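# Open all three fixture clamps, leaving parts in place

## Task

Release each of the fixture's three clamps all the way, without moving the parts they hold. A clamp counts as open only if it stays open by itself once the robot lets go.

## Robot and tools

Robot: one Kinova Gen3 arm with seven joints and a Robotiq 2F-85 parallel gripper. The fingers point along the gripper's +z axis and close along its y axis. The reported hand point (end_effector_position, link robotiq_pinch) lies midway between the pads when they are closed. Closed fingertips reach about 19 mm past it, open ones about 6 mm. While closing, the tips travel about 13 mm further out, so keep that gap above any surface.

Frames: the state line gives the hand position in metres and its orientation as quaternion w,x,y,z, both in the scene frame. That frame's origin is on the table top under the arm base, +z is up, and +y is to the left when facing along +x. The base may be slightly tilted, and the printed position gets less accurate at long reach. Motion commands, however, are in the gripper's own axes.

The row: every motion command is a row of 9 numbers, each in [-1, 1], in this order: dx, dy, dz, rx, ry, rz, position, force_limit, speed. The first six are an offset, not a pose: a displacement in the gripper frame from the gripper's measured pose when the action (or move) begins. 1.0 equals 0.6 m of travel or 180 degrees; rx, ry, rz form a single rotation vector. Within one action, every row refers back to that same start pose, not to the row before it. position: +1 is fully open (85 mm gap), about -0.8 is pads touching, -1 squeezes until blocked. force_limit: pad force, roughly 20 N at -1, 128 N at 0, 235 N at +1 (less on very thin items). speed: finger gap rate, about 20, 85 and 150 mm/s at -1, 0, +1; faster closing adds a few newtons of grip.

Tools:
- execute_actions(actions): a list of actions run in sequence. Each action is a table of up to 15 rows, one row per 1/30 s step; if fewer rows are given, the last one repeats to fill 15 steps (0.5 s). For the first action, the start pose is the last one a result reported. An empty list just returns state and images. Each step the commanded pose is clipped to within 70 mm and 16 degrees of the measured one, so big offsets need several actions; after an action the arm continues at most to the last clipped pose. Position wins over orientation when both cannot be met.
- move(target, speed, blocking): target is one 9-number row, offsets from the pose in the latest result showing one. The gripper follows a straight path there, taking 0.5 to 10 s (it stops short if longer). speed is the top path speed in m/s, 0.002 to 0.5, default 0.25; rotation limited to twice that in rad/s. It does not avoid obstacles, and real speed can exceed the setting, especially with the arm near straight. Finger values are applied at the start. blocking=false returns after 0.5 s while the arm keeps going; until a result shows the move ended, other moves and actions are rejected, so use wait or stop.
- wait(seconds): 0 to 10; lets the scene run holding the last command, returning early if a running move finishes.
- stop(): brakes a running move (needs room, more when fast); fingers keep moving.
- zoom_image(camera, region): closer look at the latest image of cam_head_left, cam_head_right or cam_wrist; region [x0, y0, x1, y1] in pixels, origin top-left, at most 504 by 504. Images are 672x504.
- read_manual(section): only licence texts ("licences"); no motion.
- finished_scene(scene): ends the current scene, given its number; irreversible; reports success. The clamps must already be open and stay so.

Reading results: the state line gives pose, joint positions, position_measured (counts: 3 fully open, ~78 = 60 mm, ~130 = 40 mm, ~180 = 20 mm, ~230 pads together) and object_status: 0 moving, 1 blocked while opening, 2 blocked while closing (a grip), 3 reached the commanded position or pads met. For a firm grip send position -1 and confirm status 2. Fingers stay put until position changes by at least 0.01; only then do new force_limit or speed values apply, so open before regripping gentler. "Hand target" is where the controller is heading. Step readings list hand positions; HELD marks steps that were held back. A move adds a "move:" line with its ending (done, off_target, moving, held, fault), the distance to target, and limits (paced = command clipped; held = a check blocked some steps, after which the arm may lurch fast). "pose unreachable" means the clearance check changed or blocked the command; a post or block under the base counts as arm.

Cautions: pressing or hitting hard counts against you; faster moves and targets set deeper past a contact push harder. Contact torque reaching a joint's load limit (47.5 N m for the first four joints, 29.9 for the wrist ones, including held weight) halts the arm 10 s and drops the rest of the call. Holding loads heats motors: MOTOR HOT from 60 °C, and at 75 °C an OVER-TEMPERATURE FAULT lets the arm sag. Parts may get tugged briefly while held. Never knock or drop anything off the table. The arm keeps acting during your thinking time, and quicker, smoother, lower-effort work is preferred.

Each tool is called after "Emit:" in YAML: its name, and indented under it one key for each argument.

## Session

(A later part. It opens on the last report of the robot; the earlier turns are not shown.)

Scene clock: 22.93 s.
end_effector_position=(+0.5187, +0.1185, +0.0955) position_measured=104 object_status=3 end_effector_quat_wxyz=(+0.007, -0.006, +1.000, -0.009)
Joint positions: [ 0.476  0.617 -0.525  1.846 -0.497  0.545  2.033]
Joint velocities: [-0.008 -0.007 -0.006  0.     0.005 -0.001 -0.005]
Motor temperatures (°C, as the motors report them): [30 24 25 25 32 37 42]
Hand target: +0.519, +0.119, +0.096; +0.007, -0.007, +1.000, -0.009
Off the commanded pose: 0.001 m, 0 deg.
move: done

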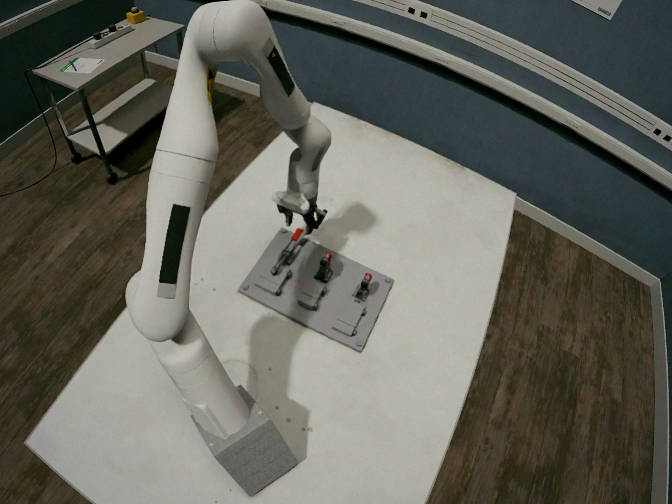

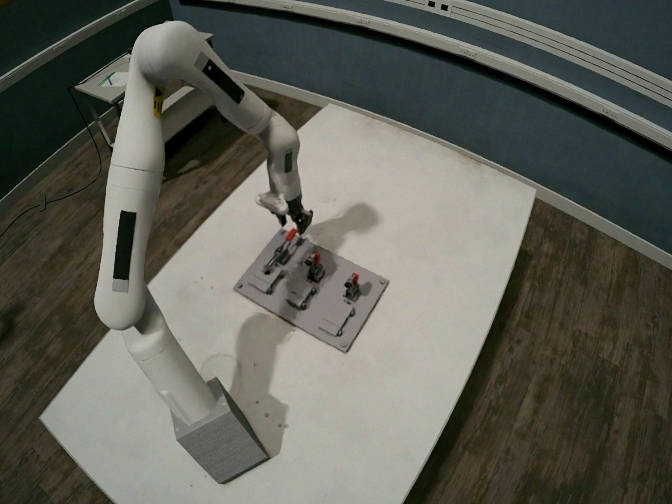

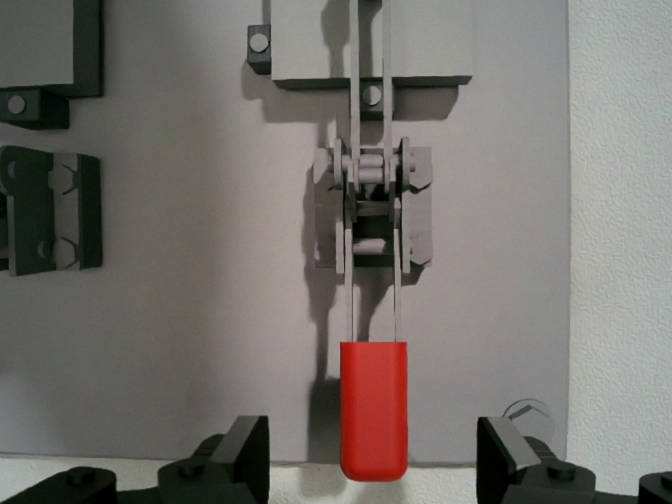

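Emit:
move:
  target: [0,0,0.067,0,0,0,0.2,-0.6,0.5]
  speed: 0.08

Emit:
move:
  target: [0,0,0,0,0,0,-1,-0.6,0]

Emit:
move:
  target: [0.018,0,-0.028,0,0,0,-1,-0.6,0]
  speed: 0.04

Scene clock: 23.87 s.
end_effector_position=(+0.5195, +0.1178, +0.0557) position_measured=104 object_status=3 end_effector_quat_wxyz=(+0.007, -0.006, +1.000, -0.009)
Joint positions: [ 0.423  0.696 -0.526  1.846 -0.501  0.448  2.036]
Joint velocities: [-0.003  0.006 -0.001 -0.     0.001 -0.     0.   ]
Motor temperatures (°C, as the motors report them): [30 24 25 25 32 37 42]
Hand target: +0.519, +0.118, +0.055; +0.007, -0.006, +1.000, -0.009
Off the commanded pose: 0.000 m, 0 deg.
move: done

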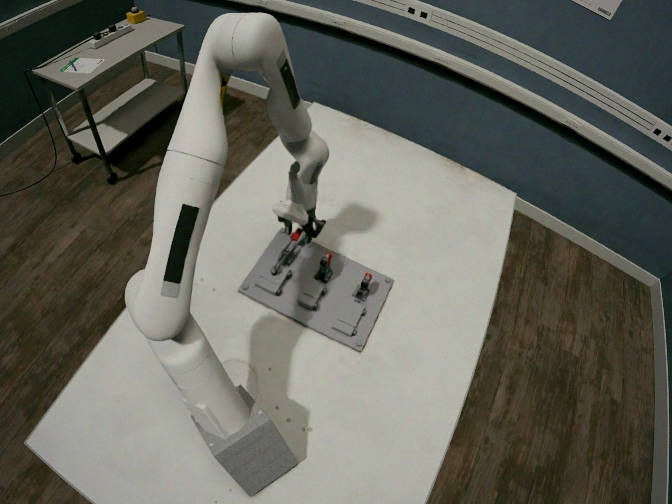

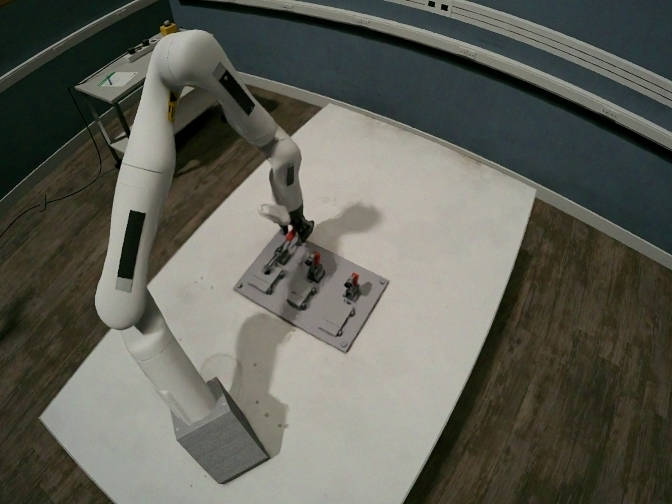

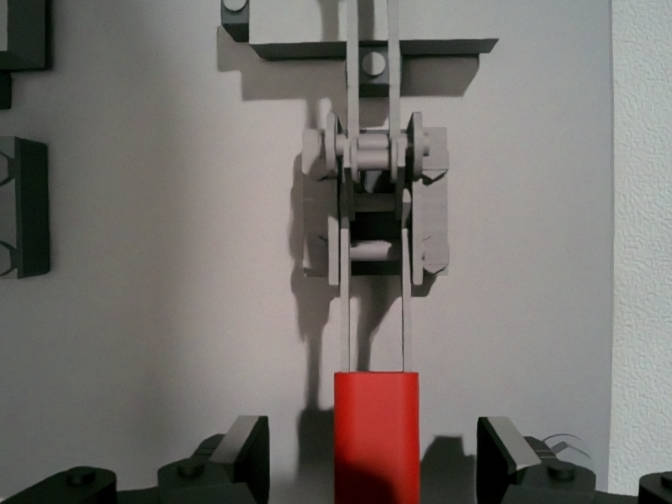

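Scene clock: 24.50 s.
end_effector_position=(+0.5195, +0.1184, +0.0557) position_measured=188 object_status=2 end_effector_quat_wxyz=(+0.007, -0.007, +1.000, -0.009)
Joint positions: [ 0.422  0.696 -0.527  1.846 -0.501  0.448  2.036]
Joint velocities: [ 0.     0.001  0.    -0.    -0.     0.001 -0.001]
Motor temperatures (°C, as the motors report them): [30 24 25 25 32 37 42]
Hand target: +0.519, +0.118, +0.056; +0.007, -0.006, +1.000, -0.009
Off the commanded pose: 0.001 m, 0 deg.
move: done

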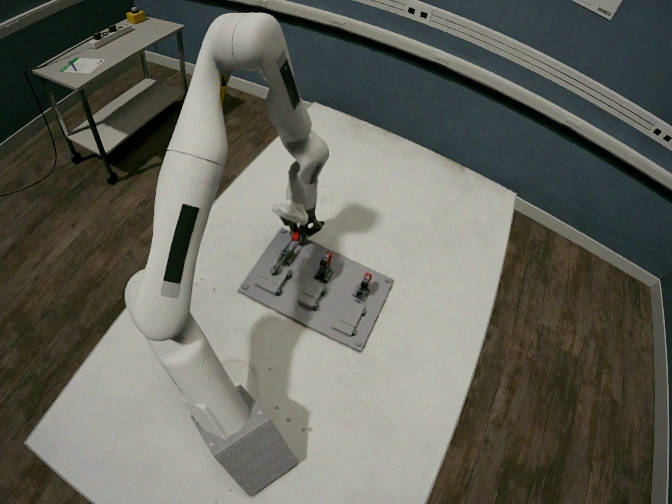

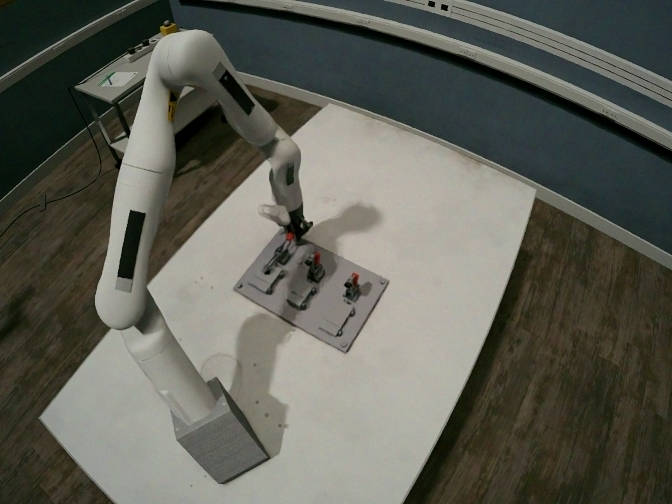

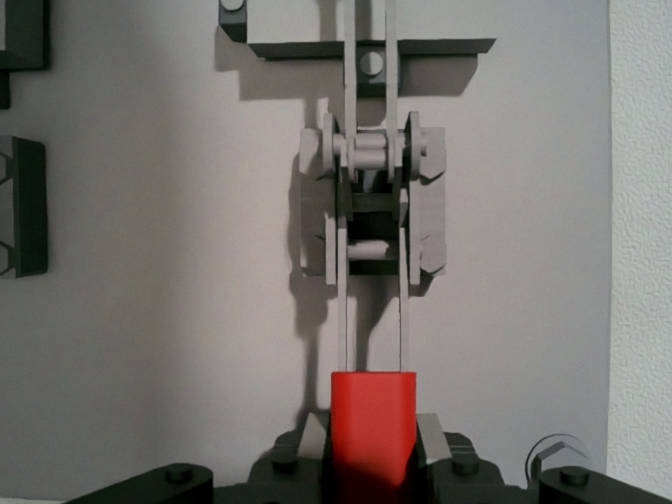

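Scene clock: 25.23 s.
end_effector_position=(+0.5086, +0.1182, +0.0709) position_measured=188 object_status=2 end_effector_quat_wxyz=(+0.007, -0.006, +1.000, -0.009)
Joint positions: [ 0.459  0.659 -0.544  1.884 -0.51   0.459  2.05 ]
Joint velocities: [ 0.002 -0.001 -0.001  0.002 -0.    -0.     0.001]
Motor temperatures (°C, as the motors report them): [30 24 25 25 32 37 42]
Hand target: +0.508, +0.118, +0.072; +0.007, -0.007, +1.000, -0.009
Off the commanded pose: 0.001 m, 0 deg.
move: done

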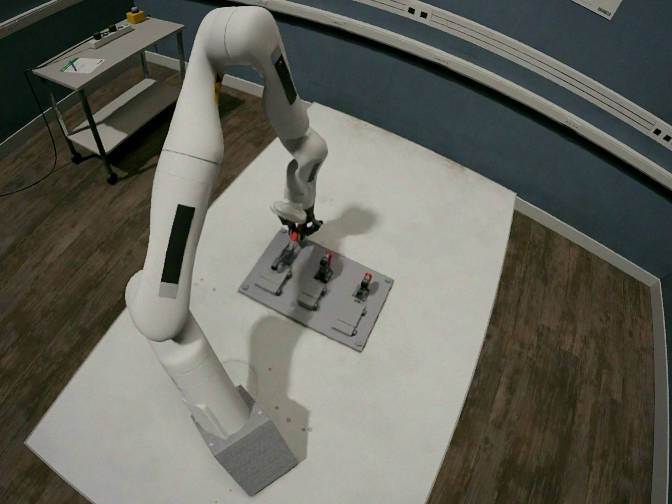

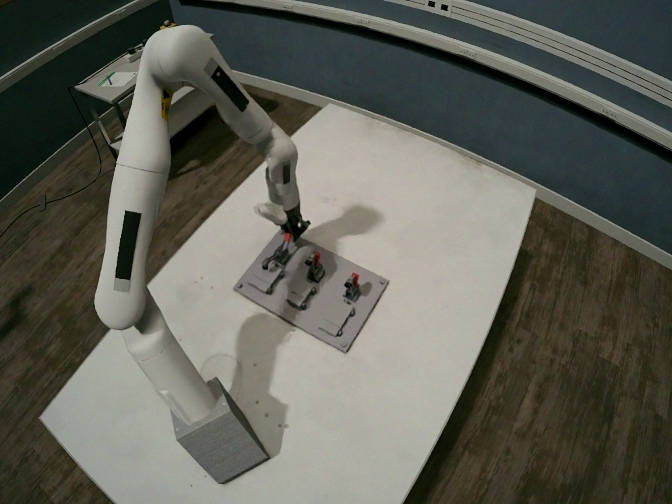

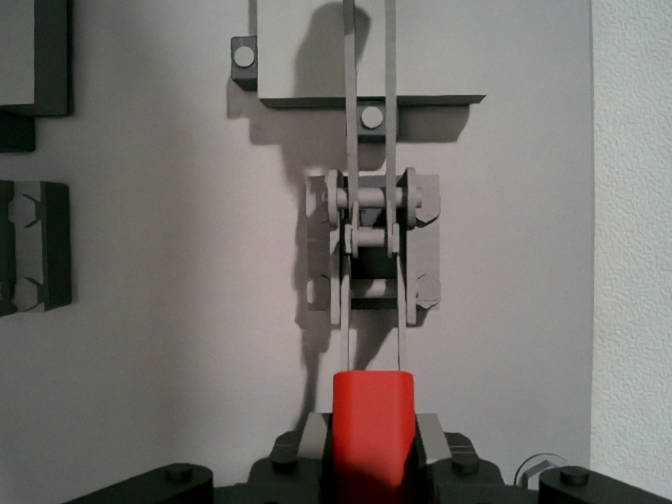

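Emit:
move:
  target: [0.02,0,-0.016,0,0,0,-1,-0.6,0]
  speed: 0.04

Emit:
move:
  target: [0.018,0,-0.009,0,0,0,-1,-0.6,0]
  speed: 0.04

Emit:
move:
  target: [0,0,0,0,0,0,0,-0.6,1]

Emit:
move:
  target: [-0.055,0,-0.012,0,0,0,0,-0.6,1]
  speed: 0.1

Scene clock: 26.10 s.
end_effector_position=(+0.4978, +0.1179, +0.0792) position_measured=188 object_status=2 end_effector_quat_wxyz=(+0.008, -0.006, +1.000, -0.009)
Joint positions: [ 0.49   0.636 -0.564  1.923 -0.522  0.451  2.067]
Joint velocities: [ 0.001 -0.001 -0.001  0.001 -0.002 -0.001  0.001]
Motor temperatures (°C, as the motors report them): [30 24 25 25 32 37 42]
Hand target: +0.496, +0.118, +0.080; +0.007, -0.006, +1.000, -0.009
Off the commanded pose: 0.002 m, 0 deg.
move: done

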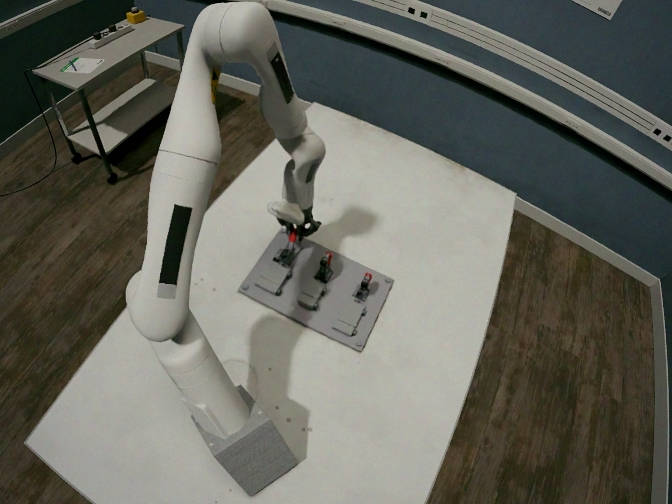

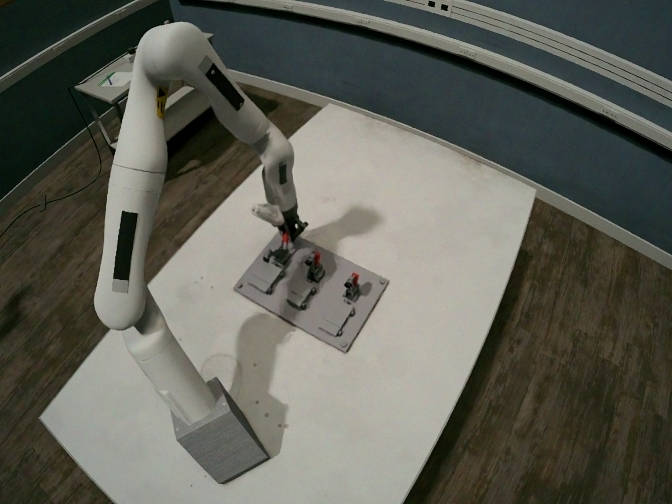

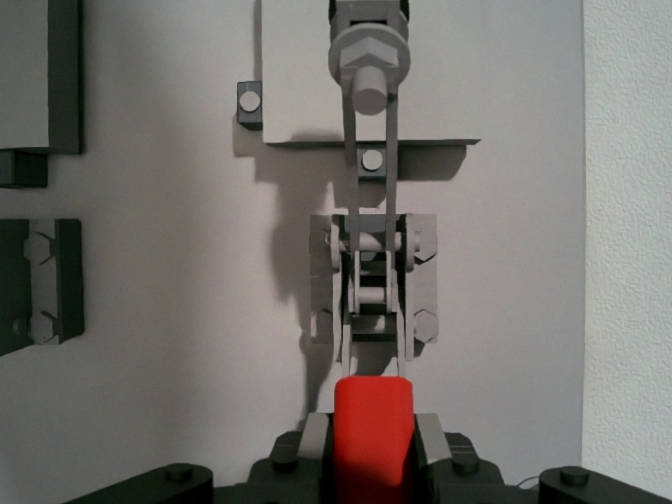

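Scene clock: 26.80 s.
end_effector_position=(+0.4891, +0.1177, +0.0833) position_measured=188 object_status=2 end_effector_quat_wxyz=(+0.010, -0.005, +1.000, -0.009)
Joint positions: [ 0.514  0.622 -0.584  1.955 -0.534  0.434  2.084]
Joint velocities: [ 0.001 -0.001 -0.     0.001 -0.001 -0.001  0.001]
Motor temperatures (°C, as the motors report them): [30 24 25 25 32 37 42]
Hand target: +0.487, +0.118, +0.084; +0.008, -0.006, +1.000, -0.009
Off the commanded pose: 0.003 m, 0 deg.
move: done

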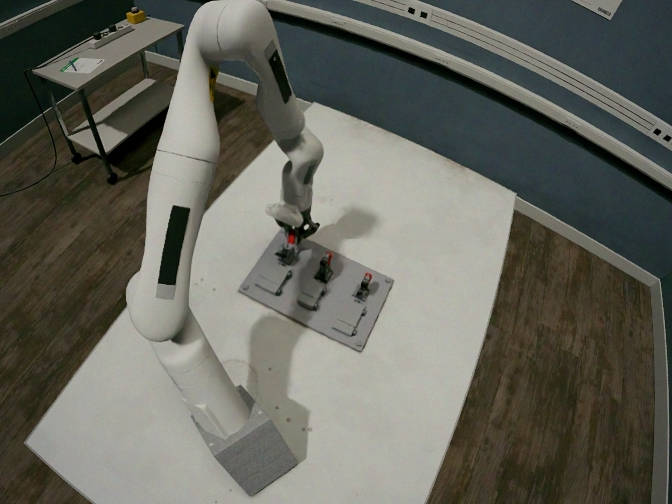

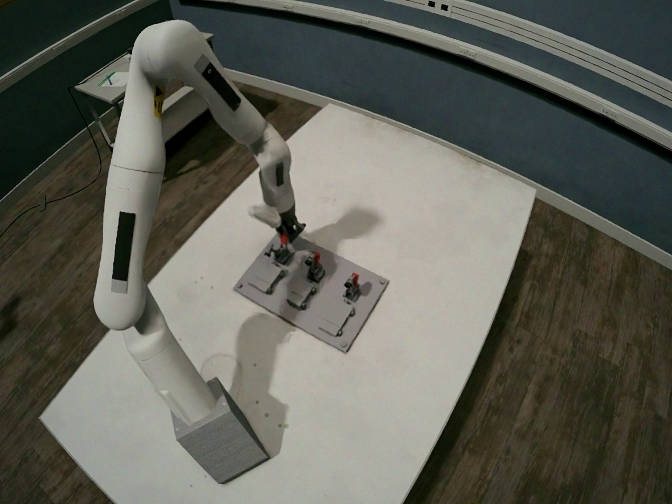

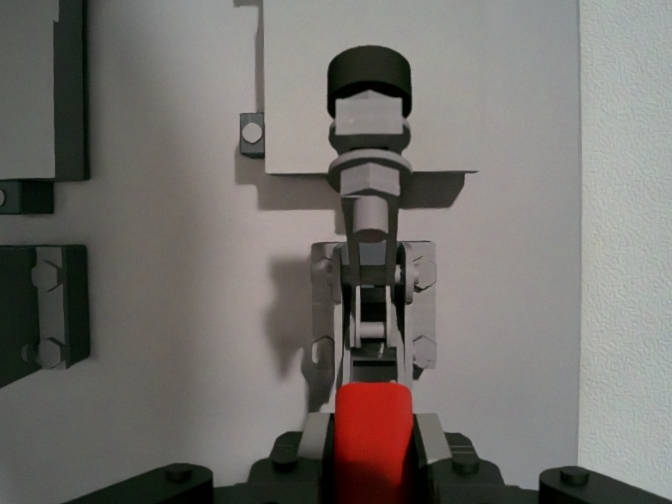

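Scene clock: 27.33 s.
end_effector_position=(+0.4891, +0.1177, +0.0833) position_measured=129 object_status=0 end_effector_quat_wxyz=(+0.010, -0.005, +1.000, -0.009)
Joint positions: [ 0.514  0.622 -0.583  1.955 -0.534  0.434  2.084]
Joint velocities: [-0.    -0.001 -0.     0.    -0.    -0.001  0.002]
Motor temperatures (°C, as the motors report them): [30 24 25 25 32 37 42]
Hand target: +0.489, +0.118, +0.083; +0.010, -0.005, +1.000, -0.009
Off the commanded pose: 0.000 m, 0 deg.
move: done

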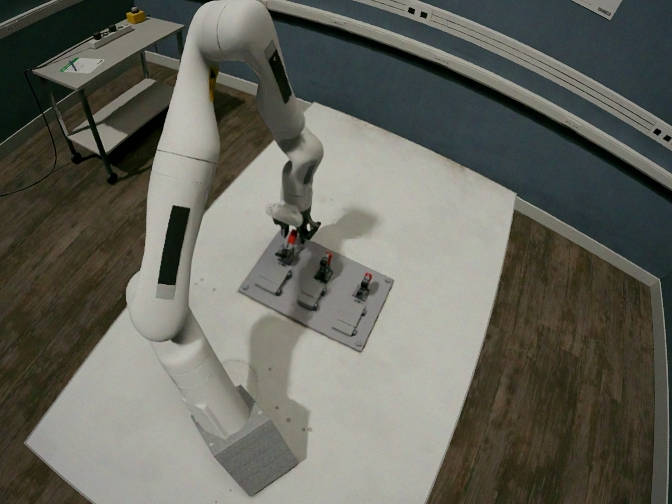

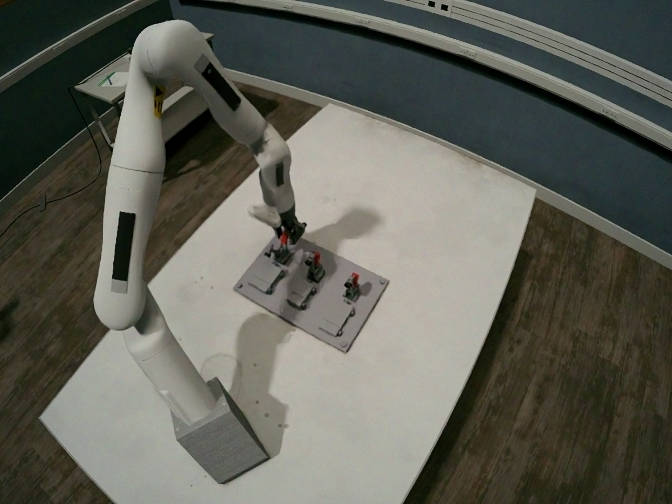

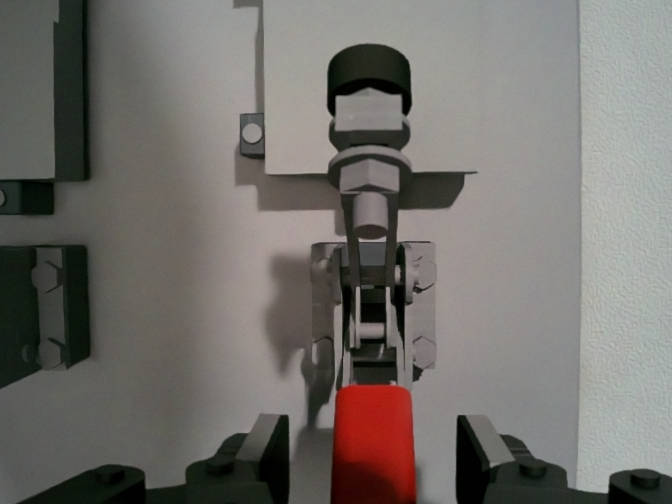

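Scene clock: 28.07 s.
end_effector_position=(+0.5221, +0.1181, +0.0913) position_measured=129 object_status=3 end_effector_quat_wxyz=(+0.010, -0.005, +1.000, -0.009)
Joint positions: [ 0.472  0.628 -0.528  1.842 -0.498  0.531  2.031]
Joint velocities: [-0.004  0.    -0.003 -0.001  0.002  0.     0.   ]
Motor temperatures (°C, as the motors report them): [30 24 25 25 32 37 42]
Hand target: +0.522, +0.118, +0.091; +0.010, -0.005, +1.000, -0.009
Off the commanded pose: 0.000 m, 0 deg.
move: done

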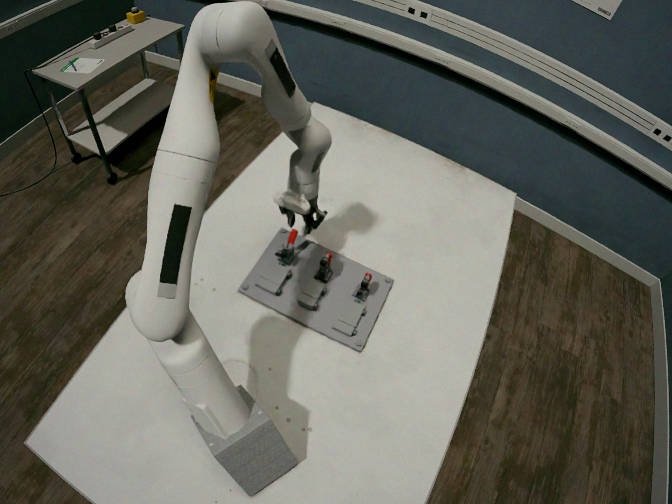

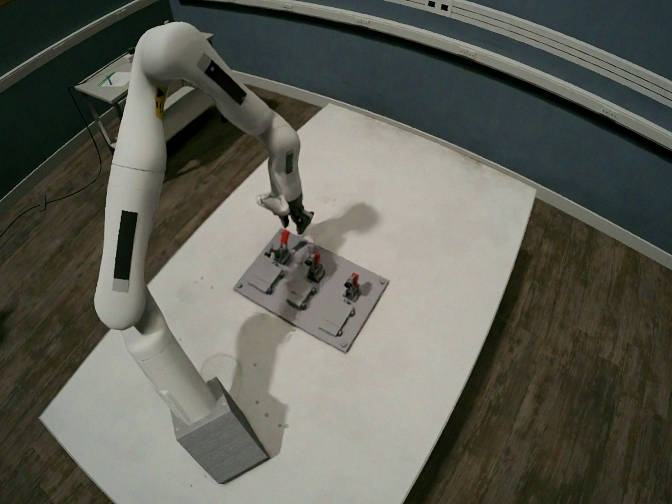

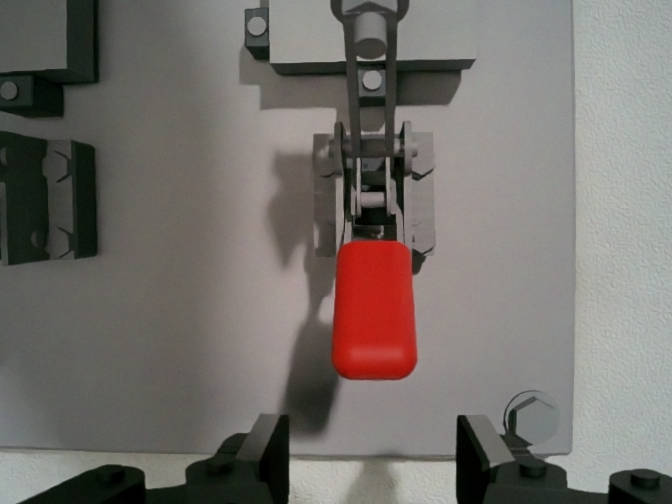

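Emit:
move:
  target: [0,0,0.004,0,0,0,-1,-0.6,1]
  speed: 0.03

Emit:
move:
  target: [0.07,0,-0.006,0,0,0,-1,-0.6,1]
  speed: 0.035

Emit:
move:
  target: [-0.06,0,-0.03,0,0,0,-1,-0.6,1]
  speed: 0.1

Scene clock: 28.90 s.
end_effector_position=(+0.5222, +0.1181, +0.0890) position_measured=231 object_status=3 end_effector_quat_wxyz=(+0.010, -0.005, +1.000, -0.009)
Joint positions: [ 0.469  0.633 -0.528  1.842 -0.498  0.525  2.032]
Joint velocities: [-0.     0.001 -0.    -0.    -0.    -0.001  0.003]
Motor temperatures (°C, as the motors report them): [30 24 25 25 32 37 42]
Hand target: +0.522, +0.118, +0.089; +0.010, -0.005, +1.000, -0.009
Off the commanded pose: 0.000 m, 0 deg.
move: done

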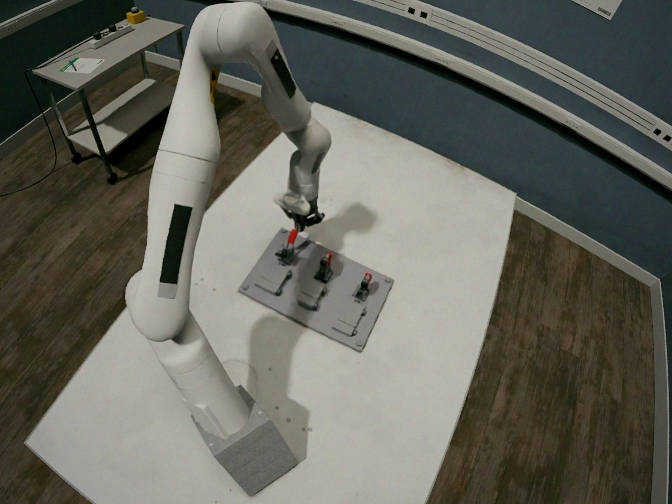

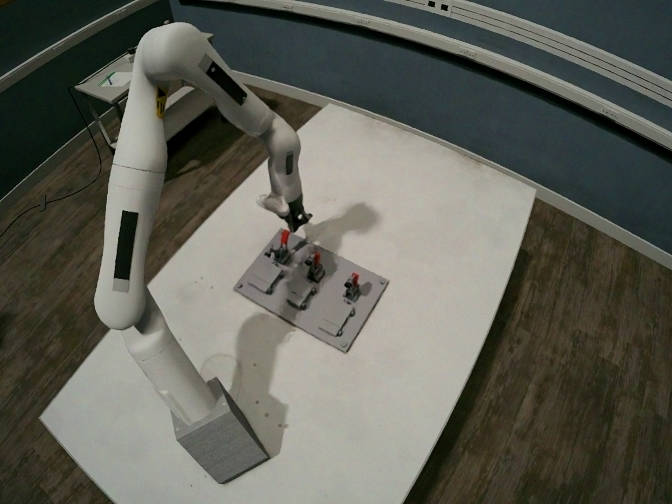

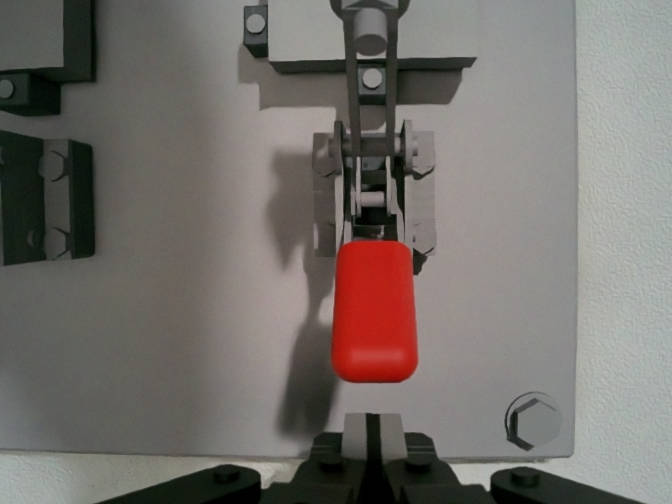

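Scene clock: 30.33 s.
end_effector_position=(+0.4832, +0.1173, +0.0924) position_measured=231 object_status=3 end_effector_quat_wxyz=(+0.013, -0.006, +1.000, -0.010)
Joint positions: [ 0.542  0.599 -0.599  1.981 -0.545  0.433  2.098]
Joint velocities: [ 0.003 -0.003 -0.001  0.001 -0.002  0.001  0.001]
Motor temperatures (°C, as the motors report them): [30 24 25 25 32 37 42]
Hand target: +0.480, +0.118, +0.092; +0.010, -0.005, +1.000, -0.009
Off the commanded pose: 0.003 m, 0 deg.
move: done

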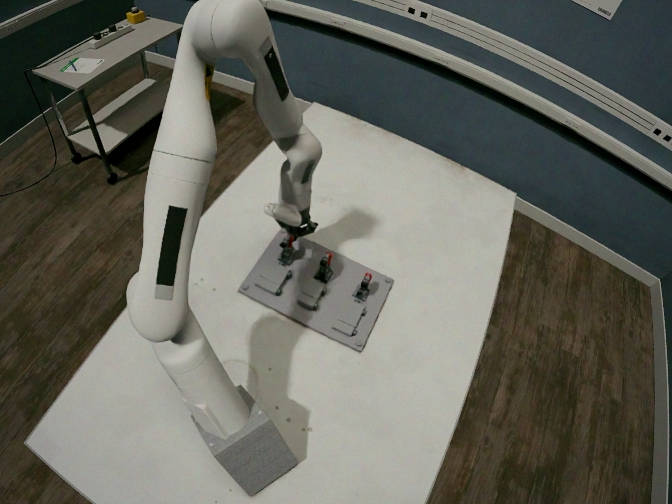

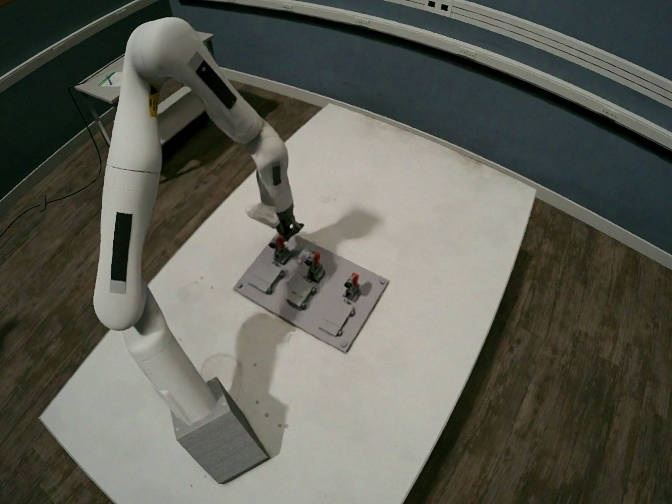

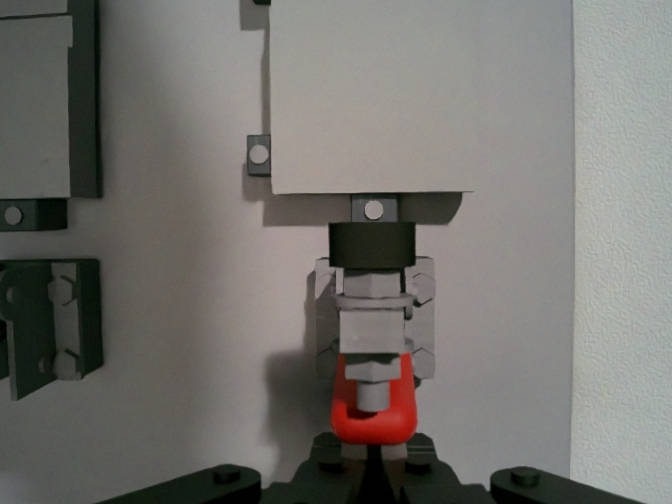

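Scene clock: 31.07 s.
end_effector_position=(+0.5188, +0.1181, +0.1114) position_measured=231 object_status=3 end_effector_quat_wxyz=(+0.014, -0.005, +1.000, -0.010)
Joint positions: [ 0.509  0.586 -0.538  1.855 -0.501  0.563  2.038]
Joint velocities: [-0.004  0.    -0.003 -0.001  0.001  0.    -0.   ]
Motor temperatures (°C, as the motors report them): [30 24 25 25 32 37 42]
Hand target: +0.519, +0.118, +0.111; +0.013, -0.006, +1.000, -0.009
Off the commanded pose: 0.000 m, 0 deg.
move: done

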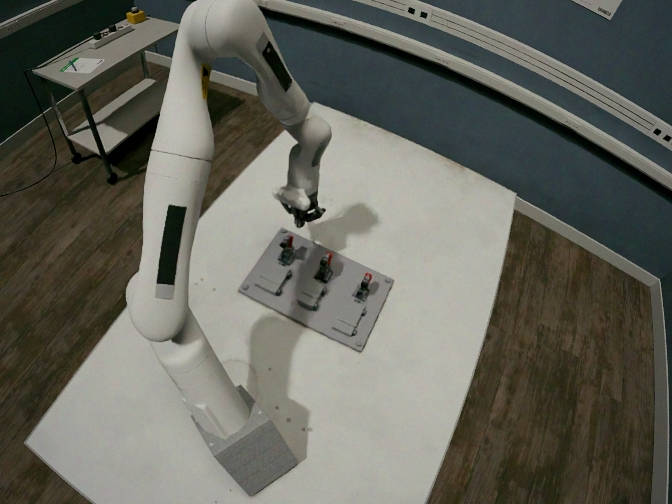

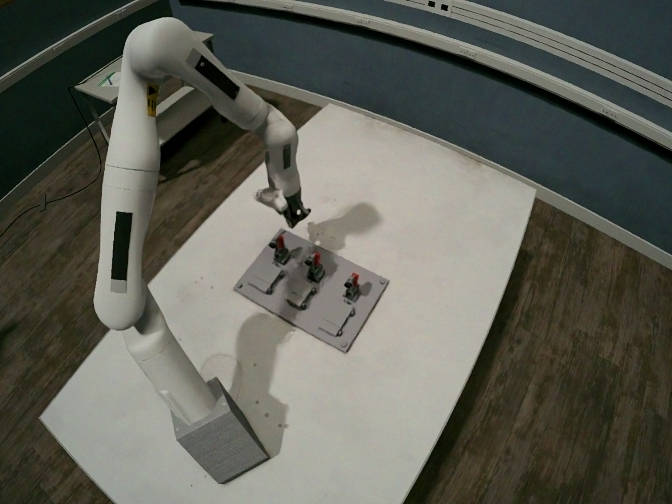

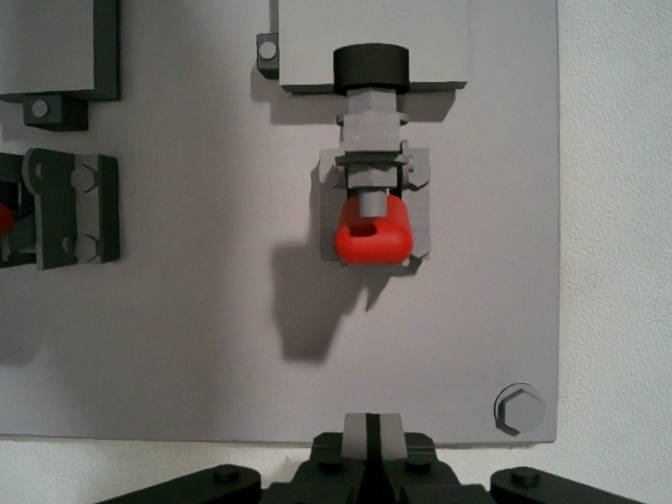

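The view at the stop matched the middle clamp's stop view.

Emit:
finished_scene:
  scene: 2

The scene is finished: the task was done.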